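# Sort three cart parcels into matching mail-stop letter trays

## Task

Take each of the three parcels off the cart and place it in the letter tray whose mail stop code matches it, so the parcel lies entirely within that tray's walls. Every tray has to remain on the same desk or counter it began on. At the end the gripper must have let go and the robot must have backed away; the robot must not topple or finish leaning, or the job fails. A parcel that stays in its tray only because the robot is holding it there does not count.

## Robot and tools

Robot: a Hello Robot Stretch 3 with a single arm. It has a two-wheel differential base (0.33 m long, 0.34 m wide), a lift that rides up a vertical mast, and a telescoping arm that sticks out toward the robot's RIGHT side. The arm cannot reach forward, so to shift the gripper forward or back you drive the base. The base turns on the spot about the point midway between its wheels, which is 0.05 m behind its front edge. With the arm pulled in and the wrist folded, the turning sweep has a radius of 0.28 m. An unfolded, level gripper reaches outside that circle.

Frames: the base frame has its origin on the floor between the drive wheels, with x forward, y to the left and z up. hand_pose is reported in this frame, at the point where the closed fingertips meet. The odometry frame is the base frame as it was at the start of the scene. base_odometry heading is positive to the left and runs from -3.142 to 3.142. Wheel slip is counted as travel.

Tools:
- execute_actions(actions, cameras). actions is a list holding one action, or an empty list, which only reports state and images. An action may contain "base", "joints", or both, plus an optional "contact_limits". The parts of an action start at the same moment. cameras is a list drawn from head_camera, nav_camera, wrist_camera and all. Leaving it out, passing null or passing ["all"] returns every camera; [] returns none. The "pictures" line gives the order of the images.
  base: exactly one command per action, and both are relative moves from the base's last reported position. translate_m is a straight drive in metres, -1 to 1, positive forward; the base cannot move sideways. rotate_rad is an in-place turn in radians, -3.2 to 3.2, positive counter-clockwise (left).
  joints: absolute targets, given by joint name, each with a range and a done-tolerance. lift_m: arm height, 0 to 1.1 m (±0.004). arm_m: extension, 0 to 0.52 m (±0.004). wrist_yaw_rad: -1.345 to 4.42 (±0.02); 0 points along the arm, positive swings toward the front, 3.0 folds over the base. wrist_pitch_rad: -1.57 to 0.451 (±0.05); 0 is level and negative tips the fingertips down. wrist_roll_rad: -2.911 to 2.911 (±0.02); at 0 the fingers sit side by side. gripper_m: -0.089 to 0.179 (±0.004), larger is wider. The actual fingertip gap is 0.007 less than this value when nearly shut and 0.025 less when fully open, and it is zero below 0.007. head_pan_rad: -3.953 to 1.73; 0 faces forward, positive turns left, -1.57 looks along the arm. head_tilt_rad: -1.53 to 0.419; negative looks down. A joint or the base that is left out of an action may keep pushing toward its previous target.
  contact_limits: only arm_m is allowed. It takes a motor_effort percentage from 1 to 100 at which the arm motion halts with contact_stop (negative while retracting). Smaller values are gentler, but a value that is too small stops the arm immediately. Values above the maximum are cut down to it.
  No single action lasts more than 15 s. Any unknown key or out-of-range number rejects the whole call. Once a result reports a stop, the rest of the calls in that same reply are skipped.
- wait(seconds): 0 to 10. Nothing new is commanded, and it returns state and images.
- zoom_image(camera, region): region is [x0, y0, x1, y1] in pixels of that camera's most recent full image, at most 504x504. Image sizes are head_camera 896x504, nav_camera 672x504 and wrist_camera 644x364.
- finished_scene(scene): closes the current scene and cannot be reversed. Call it only once the parcels rest in their trays, the gripper is open and the robot has moved away.

Result lines: base_status and joint_status give how each motion ended. "done" on the base means the wheels finished their turns, even if they slipped. "off_target" means the motion stopped short and may still be pushing. After contact_stop, time_out or torque_fault, the old target is dropped. A lift or arm that hit a contact_stop goes slack until you command it again, so a loaded lift can sink. on_its_own lists things you did not command; its "held at" value is a target, not the joint's position. motor_effort is given in percent, with the peak shown in brackets; readings are noisy and biased. An effort at rest outside its normal range suggests pushing or carrying a load, and positive wheel effort means pushing forward. turned_by_wheels and turned_by_imu give the turn since the last result. base_tilt is in degrees (positive means leaning forward or right) and carries roughly 4 degrees of fixed bias. lidar_m is 12 distances in 30-degree sectors, the first straight ahead and then counter-clockwise (4th left, 7th behind, 10th right). It scans a plane 0.17 m high, so it sees table legs but not tabletops, and it misses glass and thin legs. With the lift low, the robot's own body blocks some sectors. wrist_depth_mm and head_depth_mm are 7x7 grids of median depth; the head grid is sideways, as the image is sent. Ranges are 45-1000 mm and 280-4000 mm, and "-" means no reading.

Speed: the base reaches 0.30 m/s and 1.9 rad/s only with lift_m < 0.30, arm_m < 0.03 and wrist_yaw_rad > 2.54. Otherwise it is capped at 0.10 m/s and 0.63 rad/s.

Gripping: to grasp, command a gripper_m smaller than the object's width. To release, command at least 0.02 above the value where the fingers first touched. Neither the reading nor "done" proves you are holding anything, so check with the cameras. Squeezing too hard triggers a stall guard that lowers the force; to grip again, send a different value.

Cautions: fold or unfold the wrist only with lift_m between 0.32 and 0.95, wrist_pitch_rad at -0.4 and roll near 0. Once folded, the lift may go down to 0.25. When wrist_yaw_rad is below -0.4, keep pitch at -0.5 or lower. Pressing the arm against something rigid with the gripper above about 0.45 m can tip the robot, and a second push after a stop is even riskier. Never drive while the gripper is pushing on or hooked to something fixed. If the robot catches on furniture, reverse the last move in small steps, pull the gripper free, and lower lift_m to about 0.2 if it is still leaning. The wrist, head and base have no contact stop, and a wrist servo that strains for too long shuts off for 10 s. Avoid dropping, slamming or shoving objects. Loose items may occasionally get nudged. The robot keeps holding its last command while you are thinking.

Each tool is called after "Emit:" in YAML: its name, and indented under it one key for each argument.

## Session

Emit:
execute_actions:
  actions: []

Scene clock: 0.00 s.
base_odometry: x=+0.000 y=+0.000 heading=+0.000 (m, m, rad; odometry frame)
turned_by_wheels: +0.000 (rad since the last result)
turned_by_imu: +0.000 (rad since the last result)
base_tilt: forward=+1.1 right=-0.6 (deg)
lidar_m: 1.65 1.32 1.41 1.95 2.03 2.03 2.17 1.96 1.77 1.81 1.77 1.88
head_depth_mm: 1695 2172 2116 2122 2106 2100 2017 / 1695 2030 2010 1996 1965 1949 1934 / 1691 1905 1904 1862 1827 1841 1808 / 1687 1807 1786 1753 1729 1745 1709 / 1682 1711 1691 1676 1652 1644 1638 / 1604 1613 1618 1584 1567 1549 1533 / 1536 1525 1521 1508 1495 1417 1323
base_status: not commanded
joint_positions: lift_m=+0.528 arm_m=+0.002 wrist_yaw_rad=+3.098 wrist_pitch_rad=-0.430 wrist_roll_rad=+0.001 gripper_m=+0.037 head_pan_rad=+0.004 head_tilt_rad=-0.006
joint_status: not commanded
motor_effort: left_wheel=+0 right_wheel=+0 lift_m=+35 arm_m=+0 wrist_yaw_rad=+0 wrist_pitch_rad=+5 wrist_roll_rad=+0 gripper_m=+0 head_pan_rad=-1 head_tilt_rad=+2 (%)
hand_pose: x=-0.0116 y=+0.0759 z=+0.5379 quat_wxyz=(+0.166, +0.694, +0.136, +0.687) (m; base frame)
wrist_depth_mm: - - - - - - - / - - - - - - - / - - - - - - - / - - - - - - - / 898 891 - - - - - / 755 767 - 824 844 843 905 / 665 670 693 703 714 738 737
pictures: head_camera (sideways: a quarter turn clockwise sets it upright), nav_camera (sideways: a quarter turn counterclockwise sets it upright), wrist_camera
Images, in order (width x height): head_camera 896x504, nav_camera 672x504, wrist_camera 644x364.

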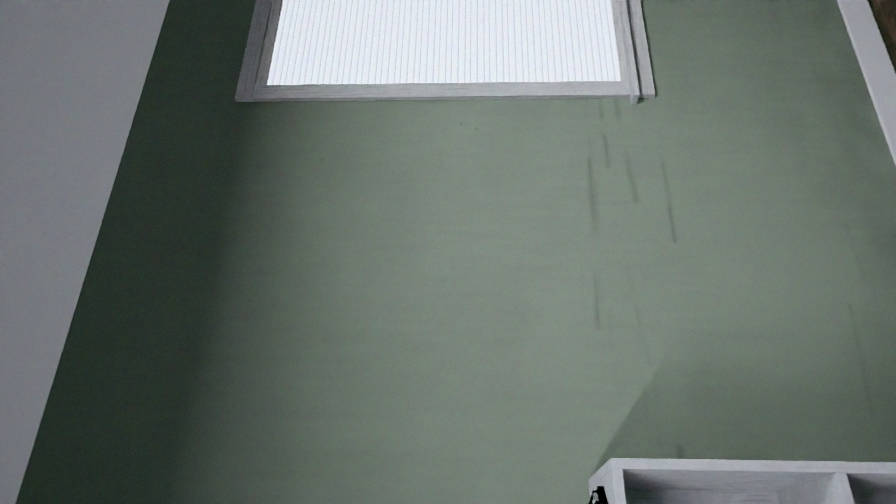

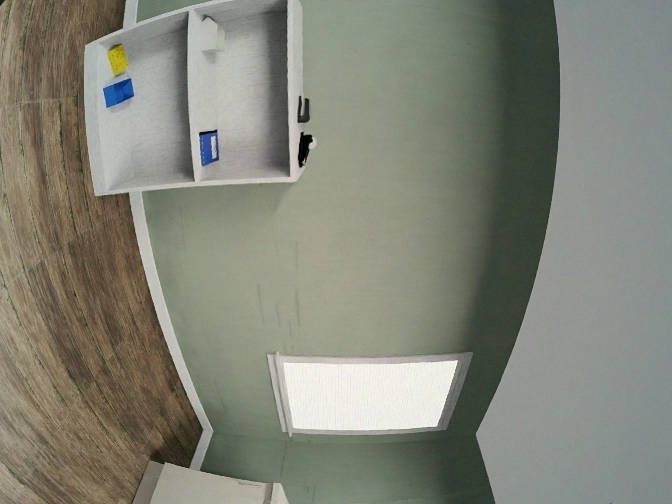

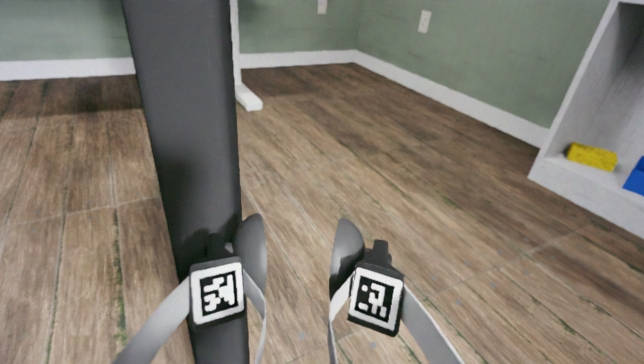

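Emit:
execute_actions:
  actions:
    - {"joints":{"head_pan_rad":-1.2,"head_tilt_rad":-0.4}}
  cameras: ["head_camera","nav_camera"]

Emit:
execute_actions:
  actions:
    - {"joints":{"head_pan_rad":-2.5,"head_tilt_rad":-0.4}}
  cameras: ["head_camera","nav_camera"]

Emit:
execute_actions:
  actions:
    - {"joints":{"head_pan_rad":-3.9,"head_tilt_rad":-0.4}}
  cameras: ["head_camera","nav_camera"]

Scene clock: 6.20 s.
base_odometry: x=+0.000 y=+0.000 heading=+0.000 (m, m, rad; odometry frame)
turned_by_wheels: +0.000 (rad since the last result)
turned_by_imu: +0.000 (rad since the last result)
base_tilt: forward=+1.0 right=-0.3 (deg)
lidar_m: 1.66 1.33 1.41 1.96 2.03 2.03 2.16 1.97 1.77 1.81 1.77 1.88
head_depth_mm: 2091 2258 2343 1906 2148 1793 1432 / 2081 2198 2311 1914 2025 1801 1417 / 2077 2194 2282 1859 2024 1779 1413 / 2054 2165 2262 1842 1986 1790 1417 / 2029 2186 2271 1816 1959 1782 1409 / 1997 2128 2209 1794 1929 1786 1415 / 1990 2118 2208 1761 1892 1780 1409
base_status: not commanded
joint_positions: lift_m=+0.528 arm_m=+0.002 wrist_yaw_rad=+3.098 wrist_pitch_rad=-0.430 wrist_roll_rad=+0.001 gripper_m=+0.037 head_pan_rad=-1.193 head_tilt_rad=-0.395
joint_status: all done
motor_effort: left_wheel=+0(0) right_wheel=+0(0) lift_m=+34(34) arm_m=-1(1) wrist_yaw_rad=+1(1) wrist_pitch_rad=+5(5) wrist_roll_rad=+0(0) gripper_m=+0(0) head_pan_rad=-4(51) head_tilt_rad=-3(36) (%)
hand_pose: x=-0.0116 y=+0.0759 z=+0.5379 quat_wxyz=(+0.166, +0.694, +0.136, +0.687) (m; base frame)
wrist_depth_mm: - - - - - - - / - - - - - - - / - - - - - - - / - - - - - - - / 892 919 - - - - - / 746 764 - 793 839 859 856 / 669 677 703 695 718 723 754
pictures: head_camera (sideways: a quarter turn clockwise sets it upright), nav_camera (sideways: a quarter turn counterclockwise sets it upright)
camera_calibration (this result's frames):
head_camera: T_world_to_cam=[[-0.12739, 0.328323, -0.935936, 1.2366], [0.936146, 0.351588, -0.00408306, 0.00207898], [0.327723, -0.876693, -0.352147, 0.414], [0, 0, 0, 1]] pos_world=[0.0199076, -0.0437856, 1.30318]
nav_camera: T_world_to_cam=[[0.153154, -0.367602, 0.917286, -1.15219], [-0.920088, -0.391697, -0.0033507, 0.0650172], [0.360529, -0.843471, -0.398216, 0.473103], [0, 0, 0, 1]] pos_world=[0.0657164, 0.000967597, 1.24551]
Images, in order (width x height): head_camera 896x504, nav_camera 672x504.

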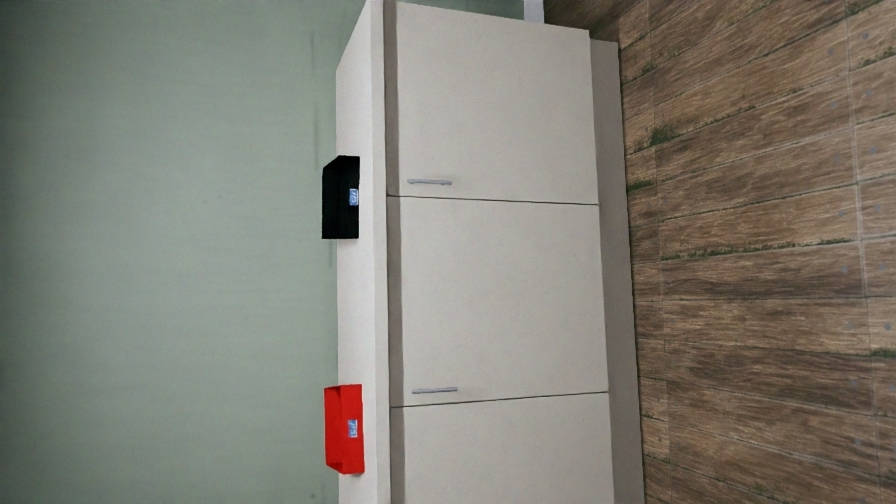

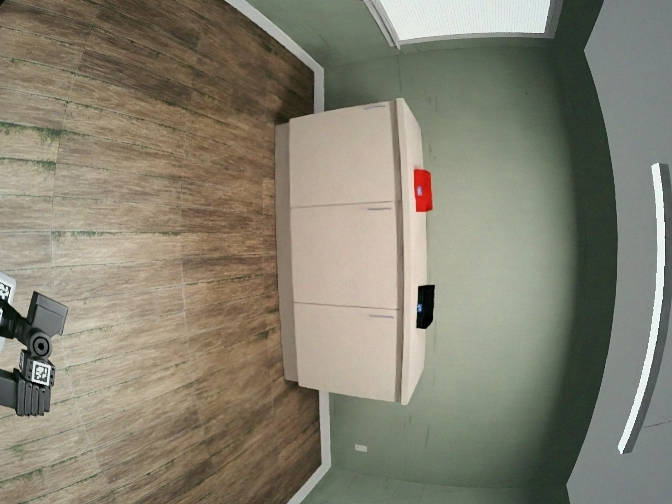

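Scene clock: 7.43 s.
base_odometry: x=+0.000 y=+0.000 heading=+0.000 (m, m, rad; odometry frame)
turned_by_wheels: +0.000 (rad since the last result)
turned_by_imu: +0.000 (rad since the last result)
base_tilt: forward=+0.9 right=-0.3 (deg)
lidar_m: 1.65 1.32 1.41 1.96 2.03 2.03 2.17 1.97 1.76 1.81 1.78 1.87
head_depth_mm: 1742 1867 1944 2094 2191 1804 1424 / 1771 1876 1997 2137 2250 1787 1421 / 1818 1934 2048 2193 2322 1787 1420 / 1848 1943 2087 2257 2307 1799 1414 / 1900 2007 2173 2250 2332 1783 1425 / 1908 2022 2211 2138 2206 1772 1419 / 1962 2101 2237 2166 2196 1765 1399
base_status: not commanded
joint_positions: lift_m=+0.528 arm_m=+0.002 wrist_yaw_rad=+3.098 wrist_pitch_rad=-0.430 wrist_roll_rad=+0.001 gripper_m=+0.037 head_pan_rad=-2.493 head_tilt_rad=-0.395
joint_status: all done
motor_effort: left_wheel=+0(0) right_wheel=+0(0) lift_m=+35(34) arm_m=-1(0) wrist_yaw_rad=+0(1) wrist_pitch_rad=+5(5) wrist_roll_rad=+0(0) gripper_m=+0(0) head_pan_rad=-4(51) head_tilt_rad=-3(3) (%)
hand_pose: x=-0.0116 y=+0.0759 z=+0.5379 quat_wxyz=(+0.166, +0.694, +0.136, +0.687) (m; base frame)
wrist_depth_mm: - - - - - - - / - - - - - - - / - - - - - - - / - - - - - - - / 878 901 - - - - - / 756 754 - 799 843 839 865 / 655 667 698 716 707 752 758
pictures: head_camera (sideways: a quarter turn clockwise sets it upright), nav_camera (sideways: a quarter turn counterclockwise sets it upright)
camera_calibration (this result's frames):
head_camera: T_world_to_cam=[[0.282479, 0.210719, -0.935843, 1.23398], [0.589186, -0.807987, -0.00408798, 0.00420185], [-0.757011, -0.550231, -0.352392, 0.420936], [0, 0, 0, 1]] pos_world=[-0.0323969, -0.0250169, 1.30317]
nav_camera: T_world_to_cam=[[-0.313431, -0.246048, 0.917181, -1.14921], [-0.623537, 0.781787, -0.00335712, 0.0632166], [-0.716214, -0.572948, -0.398456, 0.479985], [0, 0, 0, 1]] pos_world=[0.0229909, -0.0571763, 1.2455]
Images, in order (width x height): head_camera 896x504, nav_camera 672x504.

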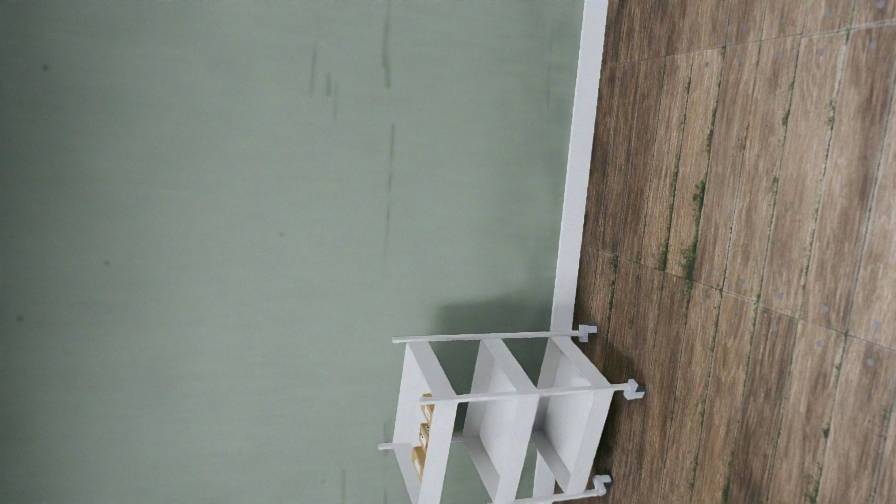

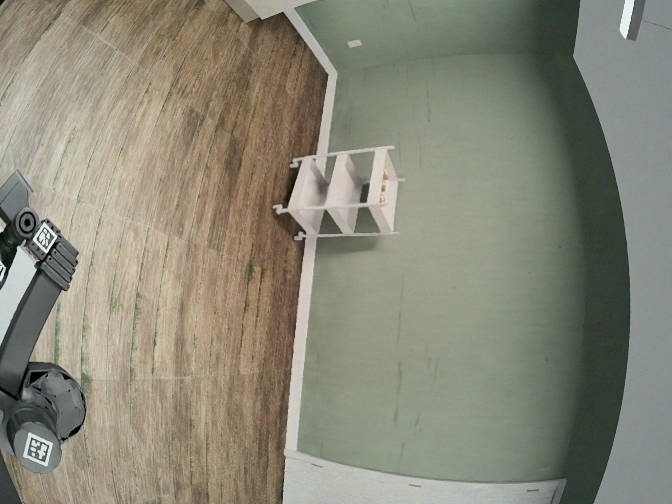

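Scene clock: 8.70 s.
base_odometry: x=+0.000 y=+0.000 heading=+0.000 (m, m, rad; odometry frame)
turned_by_wheels: +0.000 (rad since the last result)
turned_by_imu: +0.000 (rad since the last result)
base_tilt: forward=+0.9 right=-0.3 (deg)
lidar_m: 1.65 1.32 1.40 1.96 2.03 2.02 2.16 1.96 1.77 1.82 1.77 1.88
head_depth_mm: - - - - - - - / - - - - - - - / 2051 2182 2329 2121 2435 1793 1448 / 2113 2259 2465 2162 2264 1795 1420 / 2246 2390 2531 2701 2426 1803 1411 / 2318 2487 2654 2858 2444 1783 1408 / 2401 2591 2756 2974 2419 1777 1416
base_status: not commanded
joint_positions: lift_m=+0.528 arm_m=+0.002 wrist_yaw_rad=+3.098 wrist_pitch_rad=-0.430 wrist_roll_rad=+0.001 gripper_m=+0.037 head_pan_rad=-3.893 head_tilt_rad=-0.395
joint_status: all done
motor_effort: left_wheel=+0(0) right_wheel=+0(1) lift_m=+34(34) arm_m=-1(1) wrist_yaw_rad=+1(1) wrist_pitch_rad=+5(5) wrist_roll_rad=+0(0) gripper_m=+0(0) head_pan_rad=-4(50) head_tilt_rad=-3(4) (%)
hand_pose: x=-0.0116 y=+0.0759 z=+0.5379 quat_wxyz=(+0.166, +0.694, +0.136, +0.687) (m; base frame)
wrist_depth_mm: - - - - - - - / - - - - - - - / - - - - - - - / - - - - - - - / 888 877 - - - - - / 758 786 - 812 849 864 873 / 663 671 688 707 707 738 767
pictures: head_camera (sideways: a quarter turn clockwise sets it upright), nav_camera (sideways: a quarter turn counterclockwise sets it upright)
camera_calibration (this result's frames):
head_camera: T_world_to_cam=[[0.255699, -0.24258, -0.935827, 1.23413], [-0.696082, -0.717951, -0.00408884, 0.0120431], [-0.670886, 0.652458, -0.352435, 0.420466], [0, 0, 0, 1]] pos_world=[-0.0250964, 0.0336845, 1.30317]
nav_camera: T_world_to_cam=[[-0.295774, 0.267077, 0.917163, -1.14929], [0.664424, 0.747348, -0.00335823, 0.0553615], [-0.686337, 0.608392, -0.398498, 0.479857], [0, 0, 0, 1]] pos_world=[-0.0473713, -0.0263654, 1.2455]
Images, in order (width x height): head_camera 896x504, nav_camera 672x504.

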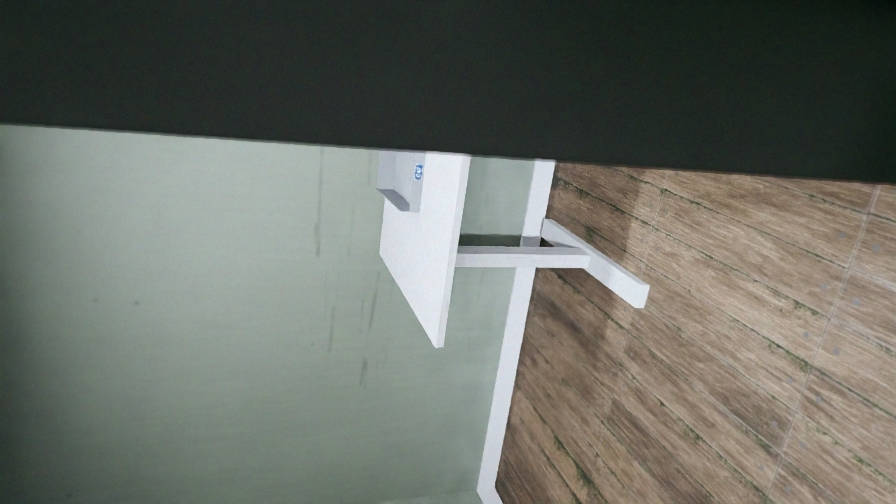

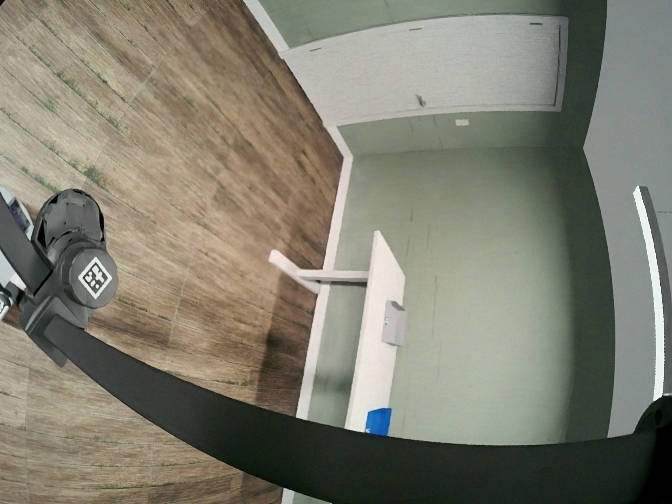

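Emit:
zoom_image:
  camera: "head_camera"
  region: [370, 140, 470, 220]

Region (370, 140, 470, 220) of head_camera's 896x504 image, scaled by 5.040, with more detail than that image has; it fills the top 403 rows of this view, and the rest is white.

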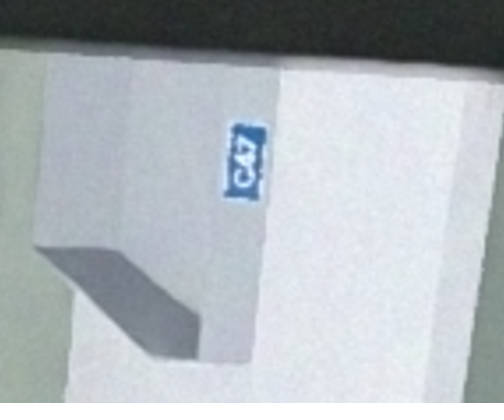

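Emit:
execute_actions:
  actions:
    - {"base":{"rotate_rad":-1.98},"joints":{"lift_m":0.28,"head_pan_rad":0.8,"head_tilt_rad":-0.25}}
  cameras: ["head_camera"]

Scene clock: 31.53 s.
base_odometry: x=+0.000 y=+0.000 heading=-1.980 (m, m, rad; odometry frame)
turned_by_wheels: -1.980 (rad since the last result)
turned_by_imu: -1.970 (rad since the last result)
base_tilt: forward=+1.1 right=-0.4 (deg)
lidar_m: 1.86 1.78 1.77 1.95 1.32 1.38 1.83 1.96 2.03 2.51 2.13 1.77
head_depth_mm: 2167 2241 2380 1933 1912 1993 1627 / 2154 2238 2302 1942 1893 1970 1612 / 2144 2211 2308 1935 1855 1955 1618 / 2126 2215 2268 1911 1834 1914 1614 / 2113 2207 2299 1907 1822 1875 1622 / 2064 2161 2273 1845 1808 1867 1603 / 2079 2151 2209 1874 1772 1859 1612
base_status: done
joint_positions: lift_m=+0.280 arm_m=+0.002 wrist_yaw_rad=+3.098 wrist_pitch_rad=-0.431 wrist_roll_rad=+0.001 gripper_m=+0.037 head_pan_rad=+0.793 head_tilt_rad=-0.260
joint_status: all done
motor_effort: left_wheel=+1(6) right_wheel=-2(8) lift_m=+28(30) arm_m=-1(1) wrist_yaw_rad=+0(1) wrist_pitch_rad=+5(5) wrist_roll_rad=+0(0) gripper_m=+0(1) head_pan_rad=+5(51) head_tilt_rad=+6(25) (%)
hand_pose: x=-0.0116 y=+0.0757 z=+0.2899 quat_wxyz=(+0.167, +0.694, +0.136, +0.687) (m; base frame)
wrist_depth_mm: - - - - - - - / - - - - - - - / 831 868 941 - - - - / 664 687 728 742 785 811 839 / 553 577 - 624 635 636 663 / 478 495 - 526 534 533 559 / - - - - 443 459 477
pictures: head_camera (sideways: a quarter turn clockwise sets it upright)
camera_calibration (this result's frames):
head_camera: T_world_to_cam=[[-0.158618, -0.157035, -0.974772, 1.28752], [-0.698804, 0.715311, -0.0015246, 0.00872187], [0.697505, 0.680933, -0.223198, 0.243917], [0, 0, 0, 1]] pos_world=[0.0401853, 0.0298559, 1.3095]
Images, in order (width x height): head_camera 896x504.

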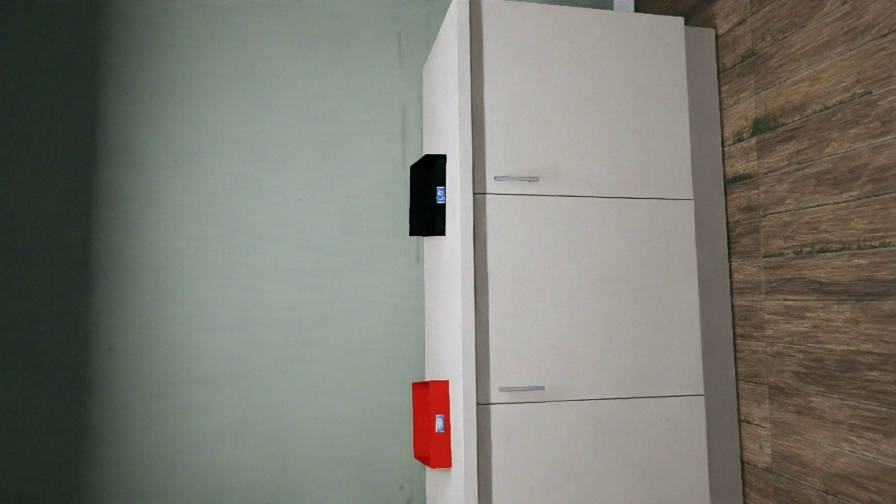

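Emit:
zoom_image:
  camera: "head_camera"
  region: [400, 160, 480, 230]

Emit:
zoom_image:
  camera: "head_camera"
  region: [400, 390, 480, 460]

Emit:
execute_actions:
  actions:
    - {"base":{"translate_m":1.0},"joints":{"head_pan_rad":-2.0,"head_tilt_rad":-0.2}}
  cameras: ["head_camera"]

Region (400, 160, 480, 230) of head_camera's 896x504 image, scaled by 6.300, with more detail than that image has; it fills the top 441 rows of this view, and the rest is white.

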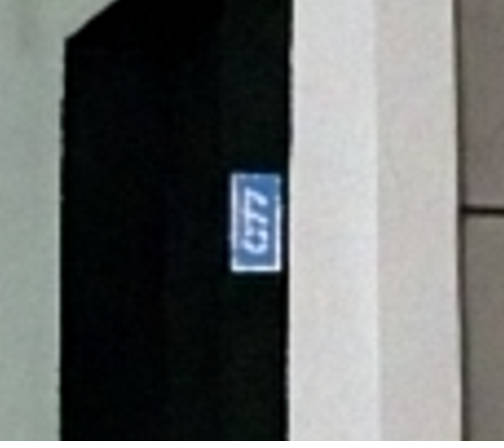

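Region (400, 390, 480, 460) of head_camera's 896x504 image, scaled by 6.300, with more detail than that image has; it fills the top 441 rows of this view, and the rest is white.

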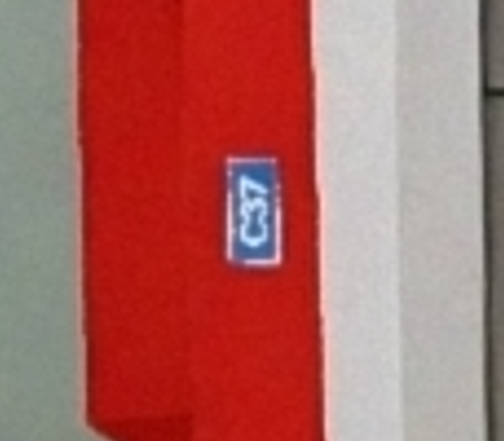

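Scene clock: 43.77 s.
base_odometry: x=-0.398 y=-0.918 heading=-1.980 (m, m, rad; odometry frame)
turned_by_wheels: +0.000 (rad since the last result)
turned_by_imu: +0.003 (rad since the last result)
base_tilt: forward=+1.1 right=-0.4 (deg)
lidar_m: 1.56 1.13 1.12 1.25 2.37 2.10 2.37 2.85 2.57 1.65 1.39 0.87
head_depth_mm: 2492 2692 2723 2790 2952 2336 1711 / 2503 2754 2837 2932 2954 2340 1700 / 2471 2814 2917 3032 3077 2323 1709 / 2488 2936 3000 3163 3148 2321 1705 / 2501 2978 3094 3212 3315 2316 1717 / 2436 2588 2648 2741 2781 2318 1698 / 2134 2171 2232 2239 2252 2205 1704
base_status: done
joint_positions: lift_m=+0.280 arm_m=+0.002 wrist_yaw_rad=+3.098 wrist_pitch_rad=-0.431 wrist_roll_rad=+0.001 gripper_m=+0.037 head_pan_rad=-1.993 head_tilt_rad=-0.211
joint_status: all done
motor_effort: left_wheel=+1(7) right_wheel=-1(6) lift_m=+28(29) arm_m=-1(1) wrist_yaw_rad=+0(1) wrist_pitch_rad=+5(5) wrist_roll_rad=+0(0) gripper_m=+0(0) head_pan_rad=-5(52) head_tilt_rad=+7(15) (%)
hand_pose: x=-0.0116 y=+0.0757 z=+0.2899 quat_wxyz=(+0.167, +0.694, +0.136, +0.687) (m; base frame)
wrist_depth_mm: - - - - - 961 866 / - - - - - - 885 / 852 867 938 - - - 950 / 659 696 720 758 787 802 830 / 556 563 - 604 634 646 666 / 474 500 - 520 526 552 559 / - - - - 445 456 472
pictures: head_camera (sideways: a quarter turn clockwise sets it upright)
camera_calibration (this result's frames):
head_camera: T_world_to_cam=[[0.0742959, 0.158582, -0.984547, 1.29889], [0.904147, -0.42722, -0.000583841, -0.00228086], [-0.420711, -0.890132, -0.175122, 0.188162], [0, 0, 0, 1]] pos_world=[-0.0152783, -0.0394658, 1.31177]
Images, in order (width x height): head_camera 896x504.

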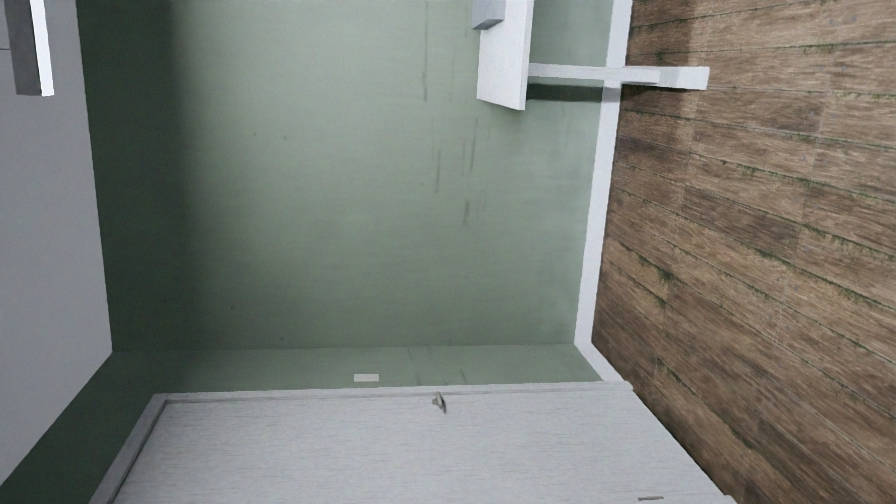

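Emit:
execute_actions:
  actions:
    - {"base":{"translate_m":0.62},"joints":{"head_pan_rad":-2.6,"head_tilt_rad":-0.2}}
  cameras: ["head_camera"]

Emit:
execute_actions:
  actions:
    - {"base":{"rotate_rad":0.62},"joints":{"head_pan_rad":-1.57,"head_tilt_rad":-0.8}}
  cameras: ["head_camera","nav_camera"]

Scene clock: 52.27 s.
base_odometry: x=-0.644 y=-1.486 heading=-1.980 (m, m, rad; odometry frame)
turned_by_wheels: +0.000 (rad since the last result)
turned_by_imu: +0.002 (rad since the last result)
base_tilt: forward=+1.0 right=-0.4 (deg)
lidar_m: 1.05 1.31 0.77 0.80 1.28 2.66 2.89 3.01 2.03 0.53 0.50 0.51
head_depth_mm: 2491 3785 3883 - 3592 2322 1717 / 2489 3538 3777 3823 3412 2308 1721 / 2355 3505 3547 3654 3544 2323 1716 / 2322 3361 3453 3543 3587 2290 1699 / 2215 3274 3344 3411 3296 2291 1708 / 2468 3150 3255 3284 3367 2305 1698 / 2540 3048 3145 3260 3298 2289 1709
base_status: done
joint_positions: lift_m=+0.280 arm_m=+0.002 wrist_yaw_rad=+3.098 wrist_pitch_rad=-0.431 wrist_roll_rad=+0.001 gripper_m=+0.037 head_pan_rad=-2.593 head_tilt_rad=-0.210
joint_status: all done
motor_effort: left_wheel=+1(5) right_wheel=-1(6) lift_m=+28(29) arm_m=-1(1) wrist_yaw_rad=+0(0) wrist_pitch_rad=+6(5) wrist_roll_rad=+0(0) gripper_m=+0(0) head_pan_rad=-4(46) head_tilt_rad=+6(6) (%)
hand_pose: x=-0.0116 y=+0.0757 z=+0.2899 quat_wxyz=(+0.167, +0.694, +0.136, +0.687) (m; base frame)
wrist_depth_mm: - - - 848 726 - - / - - - 931 797 - - / 841 891 923 930 915 - - / 686 687 720 748 766 816 864 / 549 559 - 623 641 649 674 / 472 498 - 522 530 541 547 / - - - - 445 463 473
pictures: head_camera (sideways: a quarter turn clockwise sets it upright)
camera_calibration (this result's frames):
head_camera: T_world_to_cam=[[0.150423, 0.088652, -0.984639, 1.29855], [0.504943, -0.863152, -0.000573715, 0.000141108], [-0.849944, -0.497101, -0.174602, 0.190104], [0, 0, 0, 1]] pos_world=[-0.0338252, -0.0204962, 1.31179]
Images, in order (width x height): head_camera 896x504.

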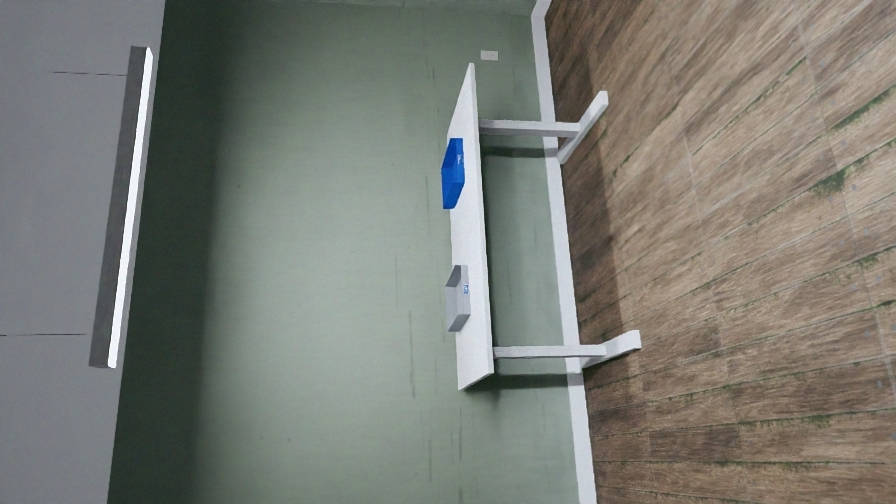

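Scene clock: 53.80 s.
base_odometry: x=-0.644 y=-1.486 heading=-1.360 (m, m, rad; odometry frame)
turned_by_wheels: +0.620 (rad since the last result)
turned_by_imu: +0.615 (rad since the last result)
base_tilt: forward=+1.0 right=-0.3 (deg)
lidar_m: 1.30 0.77 0.84 1.50 2.82 2.98 3.01 1.73 0.51 0.50 0.52 1.11
head_depth_mm: 867 989 1159 1392 1481 1318 1135 / 843 964 1101 907 980 1189 1138 / 821 940 1064 923 994 1153 1137 / 796 909 1033 920 993 1147 1124 / 779 884 1000 916 987 1140 1129 / 760 862 979 944 813 1243 1129 / 744 837 959 1107 1346 1300 1121
base_status: done
joint_positions: lift_m=+0.280 arm_m=+0.002 wrist_yaw_rad=+3.098 wrist_pitch_rad=-0.431 wrist_roll_rad=+0.001 gripper_m=+0.037 head_pan_rad=-1.577 head_tilt_rad=-0.790
joint_status: all done
motor_effort: left_wheel=-2(6) right_wheel=+3(7) lift_m=+28(28) arm_m=-1(1) wrist_yaw_rad=+1(0) wrist_pitch_rad=+5(5) wrist_roll_rad=+0(0) gripper_m=+0(0) head_pan_rad=+4(52) head_tilt_rad=-6(45) (%)
hand_pose: x=-0.0116 y=+0.0757 z=+0.2899 quat_wxyz=(+0.167, +0.694, +0.136, +0.687) (m; base frame)
wrist_depth_mm: - - - - - 858 661 / - - - - - 889 684 / 822 880 949 - - 937 712 / 679 683 732 736 771 782 728 / 561 569 - 609 625 648 673 / 481 495 - 528 521 542 548 / - - - - 450 463 479
pictures: head_camera (sideways: a quarter turn clockwise sets it upright), nav_camera (sideways: a quarter turn counterclockwise sets it upright)
camera_calibration (this result's frames):
head_camera: T_world_to_cam=[[0.0070199, 0.685712, -0.727839, 0.964432], [0.999699, -0.0219104, -0.0110002, 0.0106928], [-0.0234902, -0.727543, -0.68566, 0.850068], [0, 0, 0, 1]] pos_world=[0.00250851, -0.0426268, 1.28493]
nav_camera: T_world_to_cam=[[0.00220891, -0.721038, 0.692892, -0.858717], [-0.999808, -0.0150883, -0.0125139, 0.0774288], [0.0194775, -0.692731, -0.720933, 0.895034], [0, 0, 0, 1]] pos_world=[0.0618777, 0.00201838, 1.24123]
Images, in order (width x height): head_camera 896x504, nav_camera 672x504.

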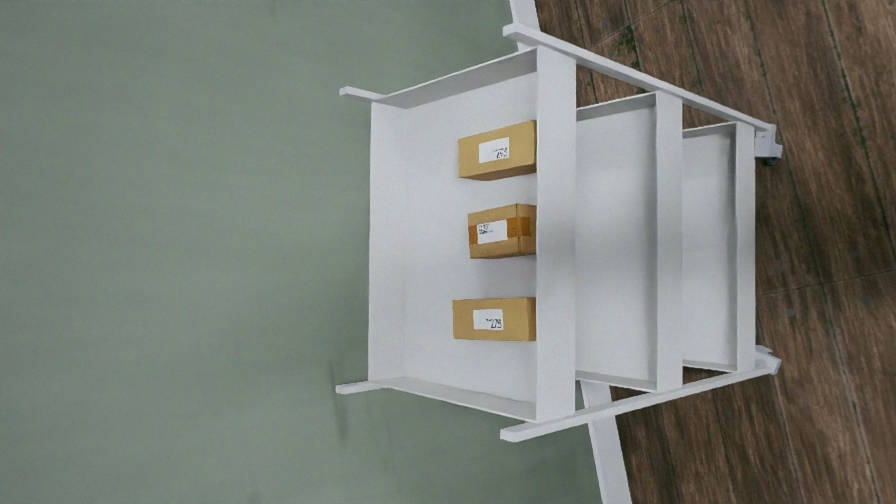

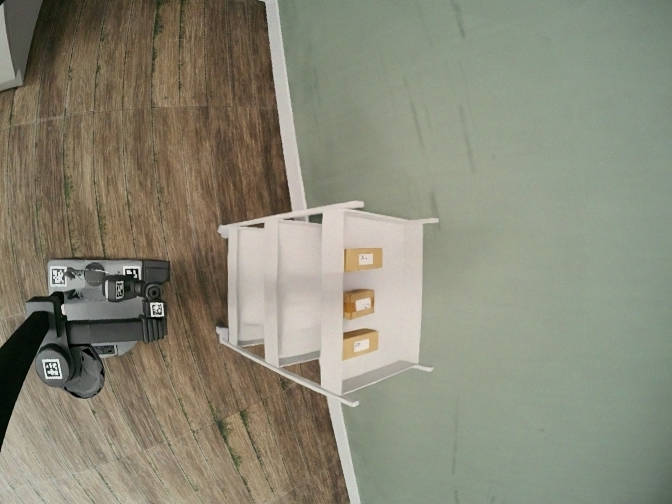

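Emit:
zoom_image:
  camera: "head_camera"
  region: [440, 110, 560, 350]

Emit:
execute_actions:
  actions:
    - {"joints":{"lift_m":0.94}}
  cameras: []

Region (440, 110, 560, 350) of head_camera's 896x504 image, scaled by 2.100, with more detail than that image has.

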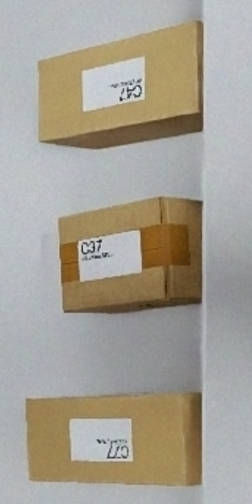

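Scene clock: 63.77 s.
base_odometry: x=-0.644 y=-1.486 heading=-1.360 (m, m, rad; odometry frame)
turned_by_wheels: +0.000 (rad since the last result)
turned_by_imu: -0.001 (rad since the last result)
base_tilt: forward=+1.0 right=-0.4 (deg)
lidar_m: 1.30 0.77 0.85 1.50 2.82 2.97 3.01 1.73 0.51 0.50 0.52 1.12
head_depth_mm: 864 995 1166 1362 - 1261 1144 / 838 960 1101 957 - 1235 1132 / 824 934 1061 926 - - - / 798 906 1025 918 - - - / 781 884 995 914 727 - 1132 / 764 857 978 941 737 - 1135 / 745 839 960 1114 1358 1301 1130
base_status: not commanded
joint_positions: lift_m=+0.940 arm_m=+0.002 wrist_yaw_rad=+3.098 wrist_pitch_rad=-0.432 wrist_roll_rad=+0.001 gripper_m=+0.037 head_pan_rad=-1.577 head_tilt_rad=-0.790
joint_status: all done
motor_effort: left_wheel=-1(2) right_wheel=+3(2) lift_m=+41(46) arm_m=+0(1) wrist_yaw_rad=+1(1) wrist_pitch_rad=+6(5) wrist_roll_rad=+0(0) gripper_m=+0(0) head_pan_rad=+5(5) head_tilt_rad=-6(6) (%)
hand_pose: x=-0.0116 y=+0.0757 z=+0.9494 quat_wxyz=(+0.167, +0.694, +0.136, +0.687) (m; base frame)
wrist_depth_mm: - - - - - - - / - - - - - 888 730 / - - - - - 906 684 / - - - - - 898 705 / - - - - - 906 695 / - - - - - 921 775 / - - - - - 931 920
pictures: none
No camera images: the call's "cameras" was empty. Leave "cameras" out to get every camera's image.

Emit:
execute_actions:
  actions:
    - {"joints":{"wrist_yaw_rad":0.0,"gripper_m":0.11}}
  cameras: []

Emit:
execute_actions:
  actions:
    - {"joints":{"wrist_pitch_rad":-1.5,"lift_m":1.0,"arm_m":0.15}}

Scene clock: 78.77 s.
base_odometry: x=-0.644 y=-1.486 heading=-1.360 (m, m, rad; odometry frame)
turned_by_wheels: +0.000 (rad since the last result)
turned_by_imu: +0.000 (rad since the last result)
base_tilt: forward=+1.1 right=-0.4 (deg)
lidar_m: 1.31 0.77 0.84 1.50 2.83 2.98 3.02 1.73 0.51 0.50 0.52 1.11
head_depth_mm: 861 996 1161 1349 - - - / 844 961 1100 956 - - 1077 / 817 937 1062 978 - - 1087 / 804 911 1028 977 - - 1082 / 780 878 997 945 987 1145 1130 / 764 861 981 940 812 1242 1127 / 744 835 958 1118 1346 1300 1125
base_status: not commanded
joint_positions: lift_m=+0.940 arm_m=+0.002 wrist_yaw_rad=+0.003 wrist_pitch_rad=-0.432 wrist_roll_rad=+0.001 gripper_m=+0.110 head_pan_rad=-1.577 head_tilt_rad=-0.790
joint_status: all done
motor_effort: left_wheel=-2(2) right_wheel=+3(3) lift_m=+40(40) arm_m=-1(1) wrist_yaw_rad=-2(1) wrist_pitch_rad=+5(6) wrist_roll_rad=+0(0) gripper_m=+0(80) head_pan_rad=+4(4) head_tilt_rad=-6(6) (%)
hand_pose: x=-0.0209 y=-0.3695 z=+0.9494 quat_wxyz=(+0.691, +0.152, -0.691, -0.151) (m; base frame)
wrist_depth_mm: 547 576 595 644 691 714 782 / 596 617 655 701 750 807 864 / 631 672 710 767 810 890 958 / 698 720 669 671 841 - - / 743 795 573 596 630 - - / 797 - 462 478 473 - - / 860 413 403 416 414 - -
pictures: none
No camera images: the call's "cameras" was empty. Leave "cameras" out to get every camera's image.

Scene clock: 81.10 s.
base_odometry: x=-0.644 y=-1.486 heading=-1.360 (m, m, rad; odometry frame)
turned_by_wheels: +0.000 (rad since the last result)
turned_by_imu: +0.000 (rad since the last result)
base_tilt: forward=+0.9 right=-0.2 (deg)
lidar_m: 1.30 0.77 0.84 1.50 2.82 2.98 3.03 1.73 0.51 0.50 0.52 1.11
head_depth_mm: 853 - 1149 1409 1486 1323 1139 / 820 - - 902 976 1177 1145 / 812 - - 821 1000 1150 1136 / 801 867 - - 1013 1148 1132 / 782 881 997 917 813 1150 1127 / 759 860 979 944 811 1252 1123 / 743 834 958 1106 1347 1297 1128
base_status: not commanded
joint_positions: lift_m=+1.000 arm_m=+0.150 wrist_yaw_rad=+0.001 wrist_pitch_rad=-1.495 wrist_roll_rad=+0.001 gripper_m=+0.110 head_pan_rad=-1.577 head_tilt_rad=-0.790
joint_status: all done
motor_effort: left_wheel=-1(2) right_wheel=+3(3) lift_m=+40(42) arm_m=+4(8) wrist_yaw_rad=+0(2) wrist_pitch_rad=-2(4) wrist_roll_rad=+0(0) gripper_m=-1(0) head_pan_rad=+5(4) head_tilt_rad=-6(6) (%)
hand_pose: x=-0.0216 y=-0.2901 z=+0.8812 quat_wxyz=(+0.519, +0.481, -0.518, -0.481) (m; base frame)
wrist_depth_mm: 943 958 605 605 621 363 - / 943 955 852 821 627 - - / 942 954 - - - - - / 974 - - - - - - / - - - - - - - / - - - - - - - / - - - - - - -
pictures: head_camera (sideways: a quarter turn clockwise sets it upright), nav_camera (sideways: a quarter turn counterclockwise sets it upright), wrist_camera
camera_calibration (this result's frames):
head_camera: T_world_to_cam=[[0.00701654, 0.685712, -0.727839, 0.964432], [0.9997, -0.0219055, -0.0110002, 0.0106928], [-0.0234867, -0.727543, -0.68566, 0.850068], [0, 0, 0, 1]] pos_world=[0.00250872, -0.0426268, 1.28493]
nav_camera: T_world_to_cam=[[0.00221244, -0.721038, 0.692892, -0.858717], [-0.999808, -0.0150932, -0.0125139, 0.0774288], [0.0194809, -0.692731, -0.720933, 0.895034], [0, 0, 0, 1]] pos_world=[0.0618777, 0.00201865, 1.24123]
wrist_camera: T_world_to_cam=[[-0.996627, -0.032934, 0.0751615, -0.109162], [-0.0279832, 0.997427, 0.0659968, 0.2702], [-0.0771417, 0.063671, -0.994985, 1.0533], [0, 0, 0, 1]] pos_world=[-0.0199796, -0.340165, 1.03839]
Images, in order (width x height): head_camera 896x504, nav_camera 672x504, wrist_camera 644x364.

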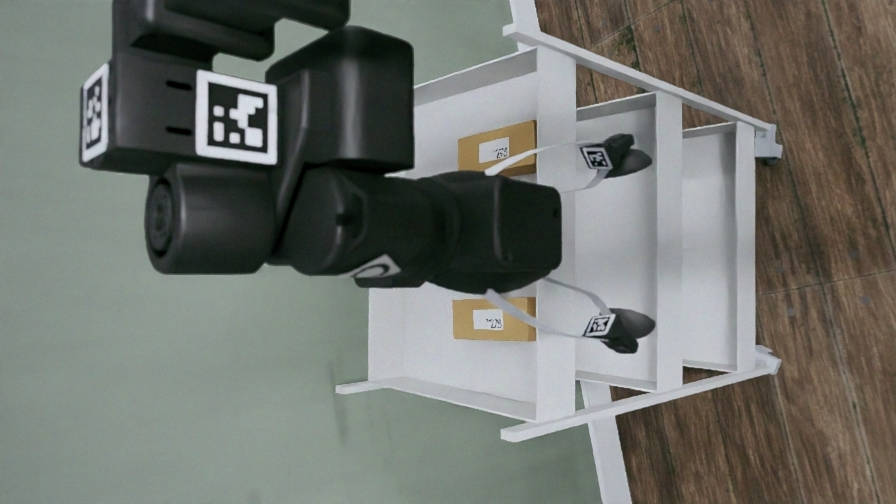

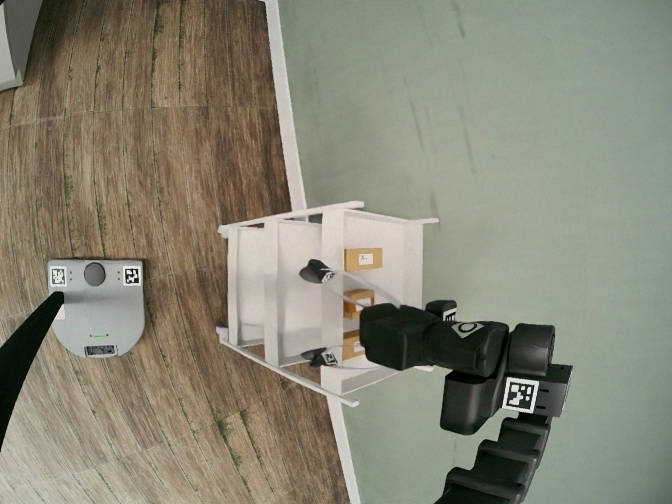

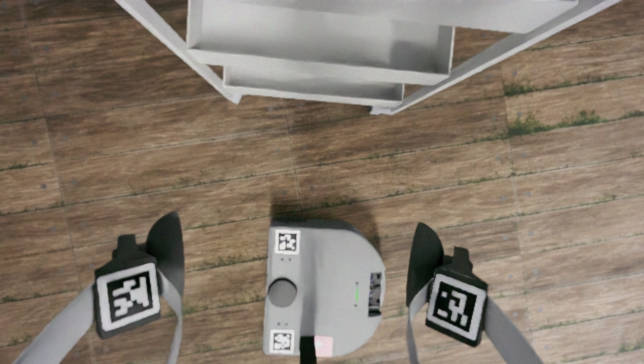

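Emit:
execute_actions:
  actions:
    - {"base":{"translate_m":0.088},"joints":{"wrist_pitch_rad":-1.0,"lift_m":0.90,"arm_m":0.30,"gripper_m":0.10}}

Scene clock: 100.83 s.
base_odometry: x=-0.626 y=-1.572 heading=-1.360 (m, m, rad; odometry frame)
turned_by_wheels: +0.000 (rad since the last result)
turned_by_imu: +0.000 (rad since the last result)
base_tilt: forward=+1.0 right=-0.4 (deg)
lidar_m: 1.22 0.70 0.74 1.32 2.85 3.04 3.10 1.70 0.51 0.50 0.92 1.10
head_depth_mm: 845 968 1108 - - 1239 1131 / 823 928 - 884 997 1117 1144 / 803 888 - 924 997 1153 1138 / 781 879 - 819 993 1157 1136 / 766 863 990 928 954 1176 1128 / 747 838 966 1138 1369 1305 1133 / 730 822 940 1099 1323 1301 1123
base_status: done
joint_positions: lift_m=+0.900 arm_m=+0.300 wrist_yaw_rad=+0.001 wrist_pitch_rad=-1.013 wrist_roll_rad=+0.001 gripper_m=+0.100 head_pan_rad=-1.577 head_tilt_rad=-0.790
joint_status: all done
motor_effort: left_wheel=-1(2) right_wheel=+3(6) lift_m=+28(37) arm_m=+4(3) wrist_yaw_rad=+0(0) wrist_pitch_rad=+4(3) wrist_roll_rad=+0(0) gripper_m=+0(48) head_pan_rad=+5(4) head_tilt_rad=-6(6) (%)
hand_pose: x=-0.0215 y=-0.5599 z=+0.8088 quat_wxyz=(+0.618, +0.343, -0.618, -0.343) (m; base frame)
wrist_depth_mm: 426 444 367 364 366 372 577 / 494 528 373 387 397 403 386 / 603 638 349 360 367 379 376 / 740 789 329 282 344 354 358 / 886 918 309 267 299 290 286 / 863 - 290 248 301 280 265 / 841 266 272 274 282 286 250
pictures: head_camera (sideways: a quarter turn clockwise sets it upright), nav_camera (sideways: a quarter turn counterclockwise sets it upright), wrist_camera
camera_calibration (this result's frames):
head_camera: T_world_to_cam=[[0.00701393, 0.685712, -0.727839, 0.964432], [0.9997, -0.0219017, -0.0110002, 0.0106928], [-0.0234839, -0.727544, -0.685659, 0.850068], [0, 0, 0, 1]] pos_world=[0.00250889, -0.0426268, 1.28493]
nav_camera: T_world_to_cam=[[0.00221519, -0.721038, 0.692892, -0.858718], [-0.999808, -0.015097, -0.0125139, 0.0774288], [0.0194836, -0.692731, -0.720933, 0.895034], [0, 0, 0, 1]] pos_world=[0.0618777, 0.00201886, 1.24123]
wrist_camera: T_world_to_cam=[[-0.996663, 0.00527495, 0.0814594, -0.0961718], [-0.0281669, 0.914397, -0.403837, 0.87759], [-0.0766164, -0.404783, -0.911197, 0.668432], [0, 0, 0, 1]] pos_world=[-0.019919, -0.531389, 0.97131]
Images, in order (width x height): head_camera 896x504, nav_camera 672x504, wrist_camera 644x364.

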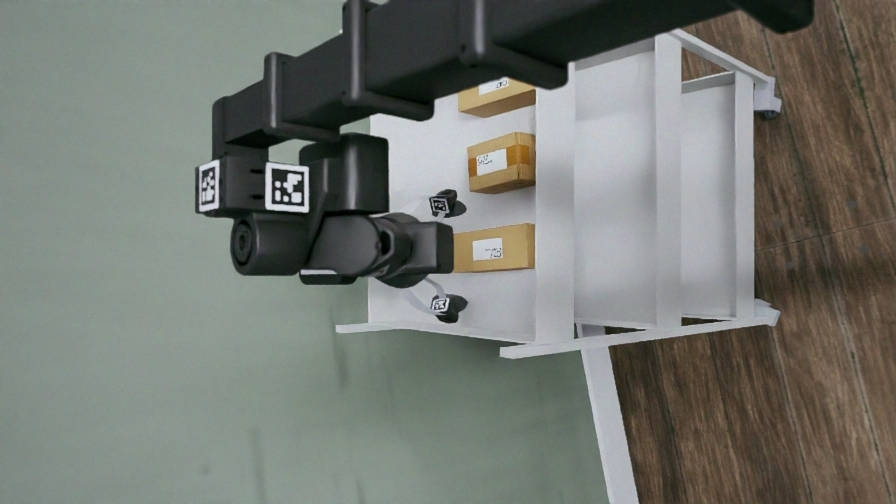

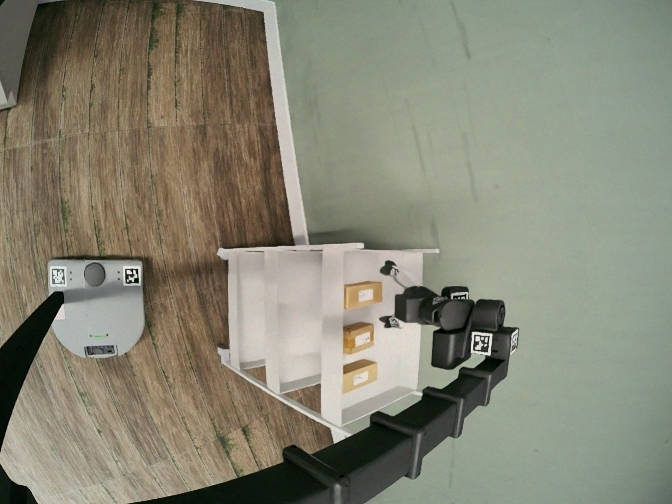

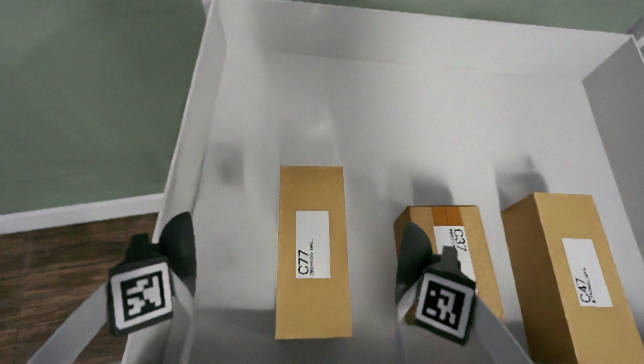

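Emit:
execute_actions:
  actions:
    - {"base":{"translate_m":-0.013},"joints":{"lift_m":0.83,"arm_m":0.333,"gripper_m":0.09}}
  cameras: ["head_camera","wrist_camera"]

Scene clock: 111.60 s.
base_odometry: x=-0.629 y=-1.560 heading=-1.360 (m, m, rad; odometry frame)
turned_by_wheels: +0.000 (rad since the last result)
turned_by_imu: +0.000 (rad since the last result)
base_tilt: forward=+0.9 right=-0.3 (deg)
lidar_m: 1.23 0.71 0.76 1.35 2.85 3.02 3.07 1.70 0.51 0.50 0.92 1.10
head_depth_mm: 849 976 1128 945 - - - / 828 947 1069 - 998 1154 1136 / 807 917 - 885 997 1149 1137 / 787 896 979 801 985 1145 1135 / 763 868 974 951 817 1143 1129 / 750 848 968 1127 1371 1297 1122 / 732 823 940 1092 1333 1291 1123
base_status: done
joint_positions: lift_m=+0.830 arm_m=+0.333 wrist_yaw_rad=+0.001 wrist_pitch_rad=-1.012 wrist_roll_rad=+0.001 gripper_m=+0.090 head_pan_rad=-1.577 head_tilt_rad=-0.790
joint_status: all done
motor_effort: left_wheel=-1(5) right_wheel=+3(5) lift_m=+28(27) arm_m=+4(5) wrist_yaw_rad=+0(1) wrist_pitch_rad=+4(4) wrist_roll_rad=+0(0) gripper_m=+0(47) head_pan_rad=+4(5) head_tilt_rad=-6(6) (%)
hand_pose: x=-0.0215 y=-0.5930 z=+0.7389 quat_wxyz=(+0.618, +0.343, -0.618, -0.343) (m; base frame)
wrist_depth_mm: 397 384 309 316 318 314 308 / 462 261 292 298 308 320 325 / 566 241 272 280 286 293 301 / 681 229 252 207 266 273 281 / 789 218 235 193 245 204 213 / 183 - 201 182 - 191 213 / 730 207 207 171 216 180 202
pictures: head_camera (sideways: a quarter turn clockwise sets it upright), wrist_camera
camera_calibration (this result's frames):
head_camera: T_world_to_cam=[[0.00700812, 0.685712, -0.727839, 0.964432], [0.9997, -0.0218932, -0.0110002, 0.0106928], [-0.0234777, -0.727544, -0.685659, 0.850068], [0, 0, 0, 1]] pos_world=[0.00250925, -0.0426268, 1.28493]
wrist_camera: T_world_to_cam=[[-0.996663, 0.00531046, 0.0814566, -0.0902763], [-0.0281669, 0.91422, -0.404238, 0.879807], [-0.076616, -0.405183, -0.91102, 0.590928], [0, 0, 0, 1]] pos_world=[-0.019919, -0.564424, 0.901352]
Images, in order (width x height): head_camera 896x504, wrist_camera 644x364.

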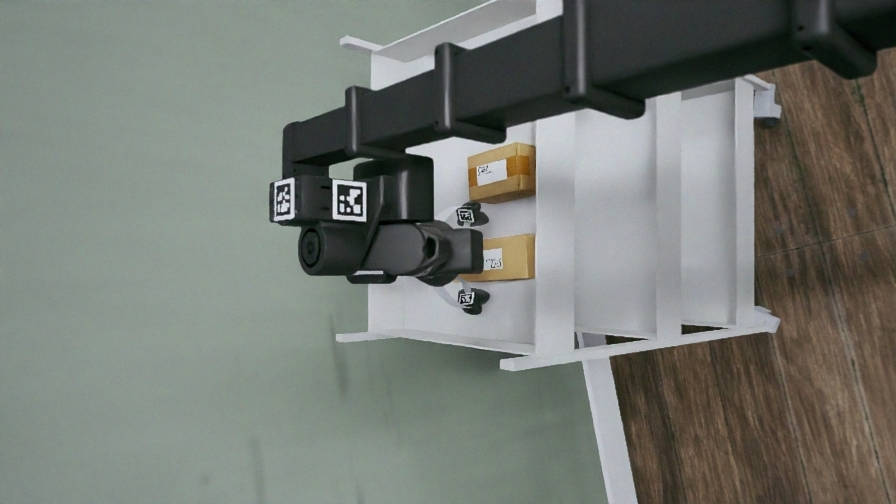

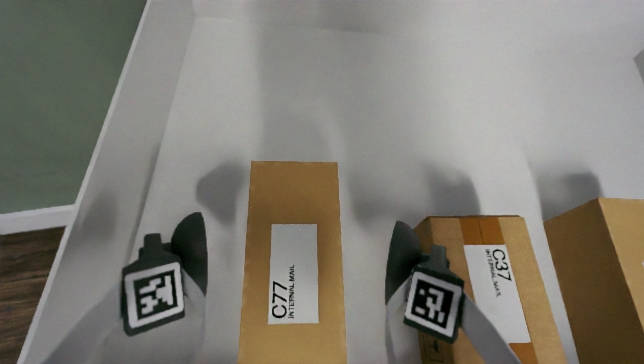

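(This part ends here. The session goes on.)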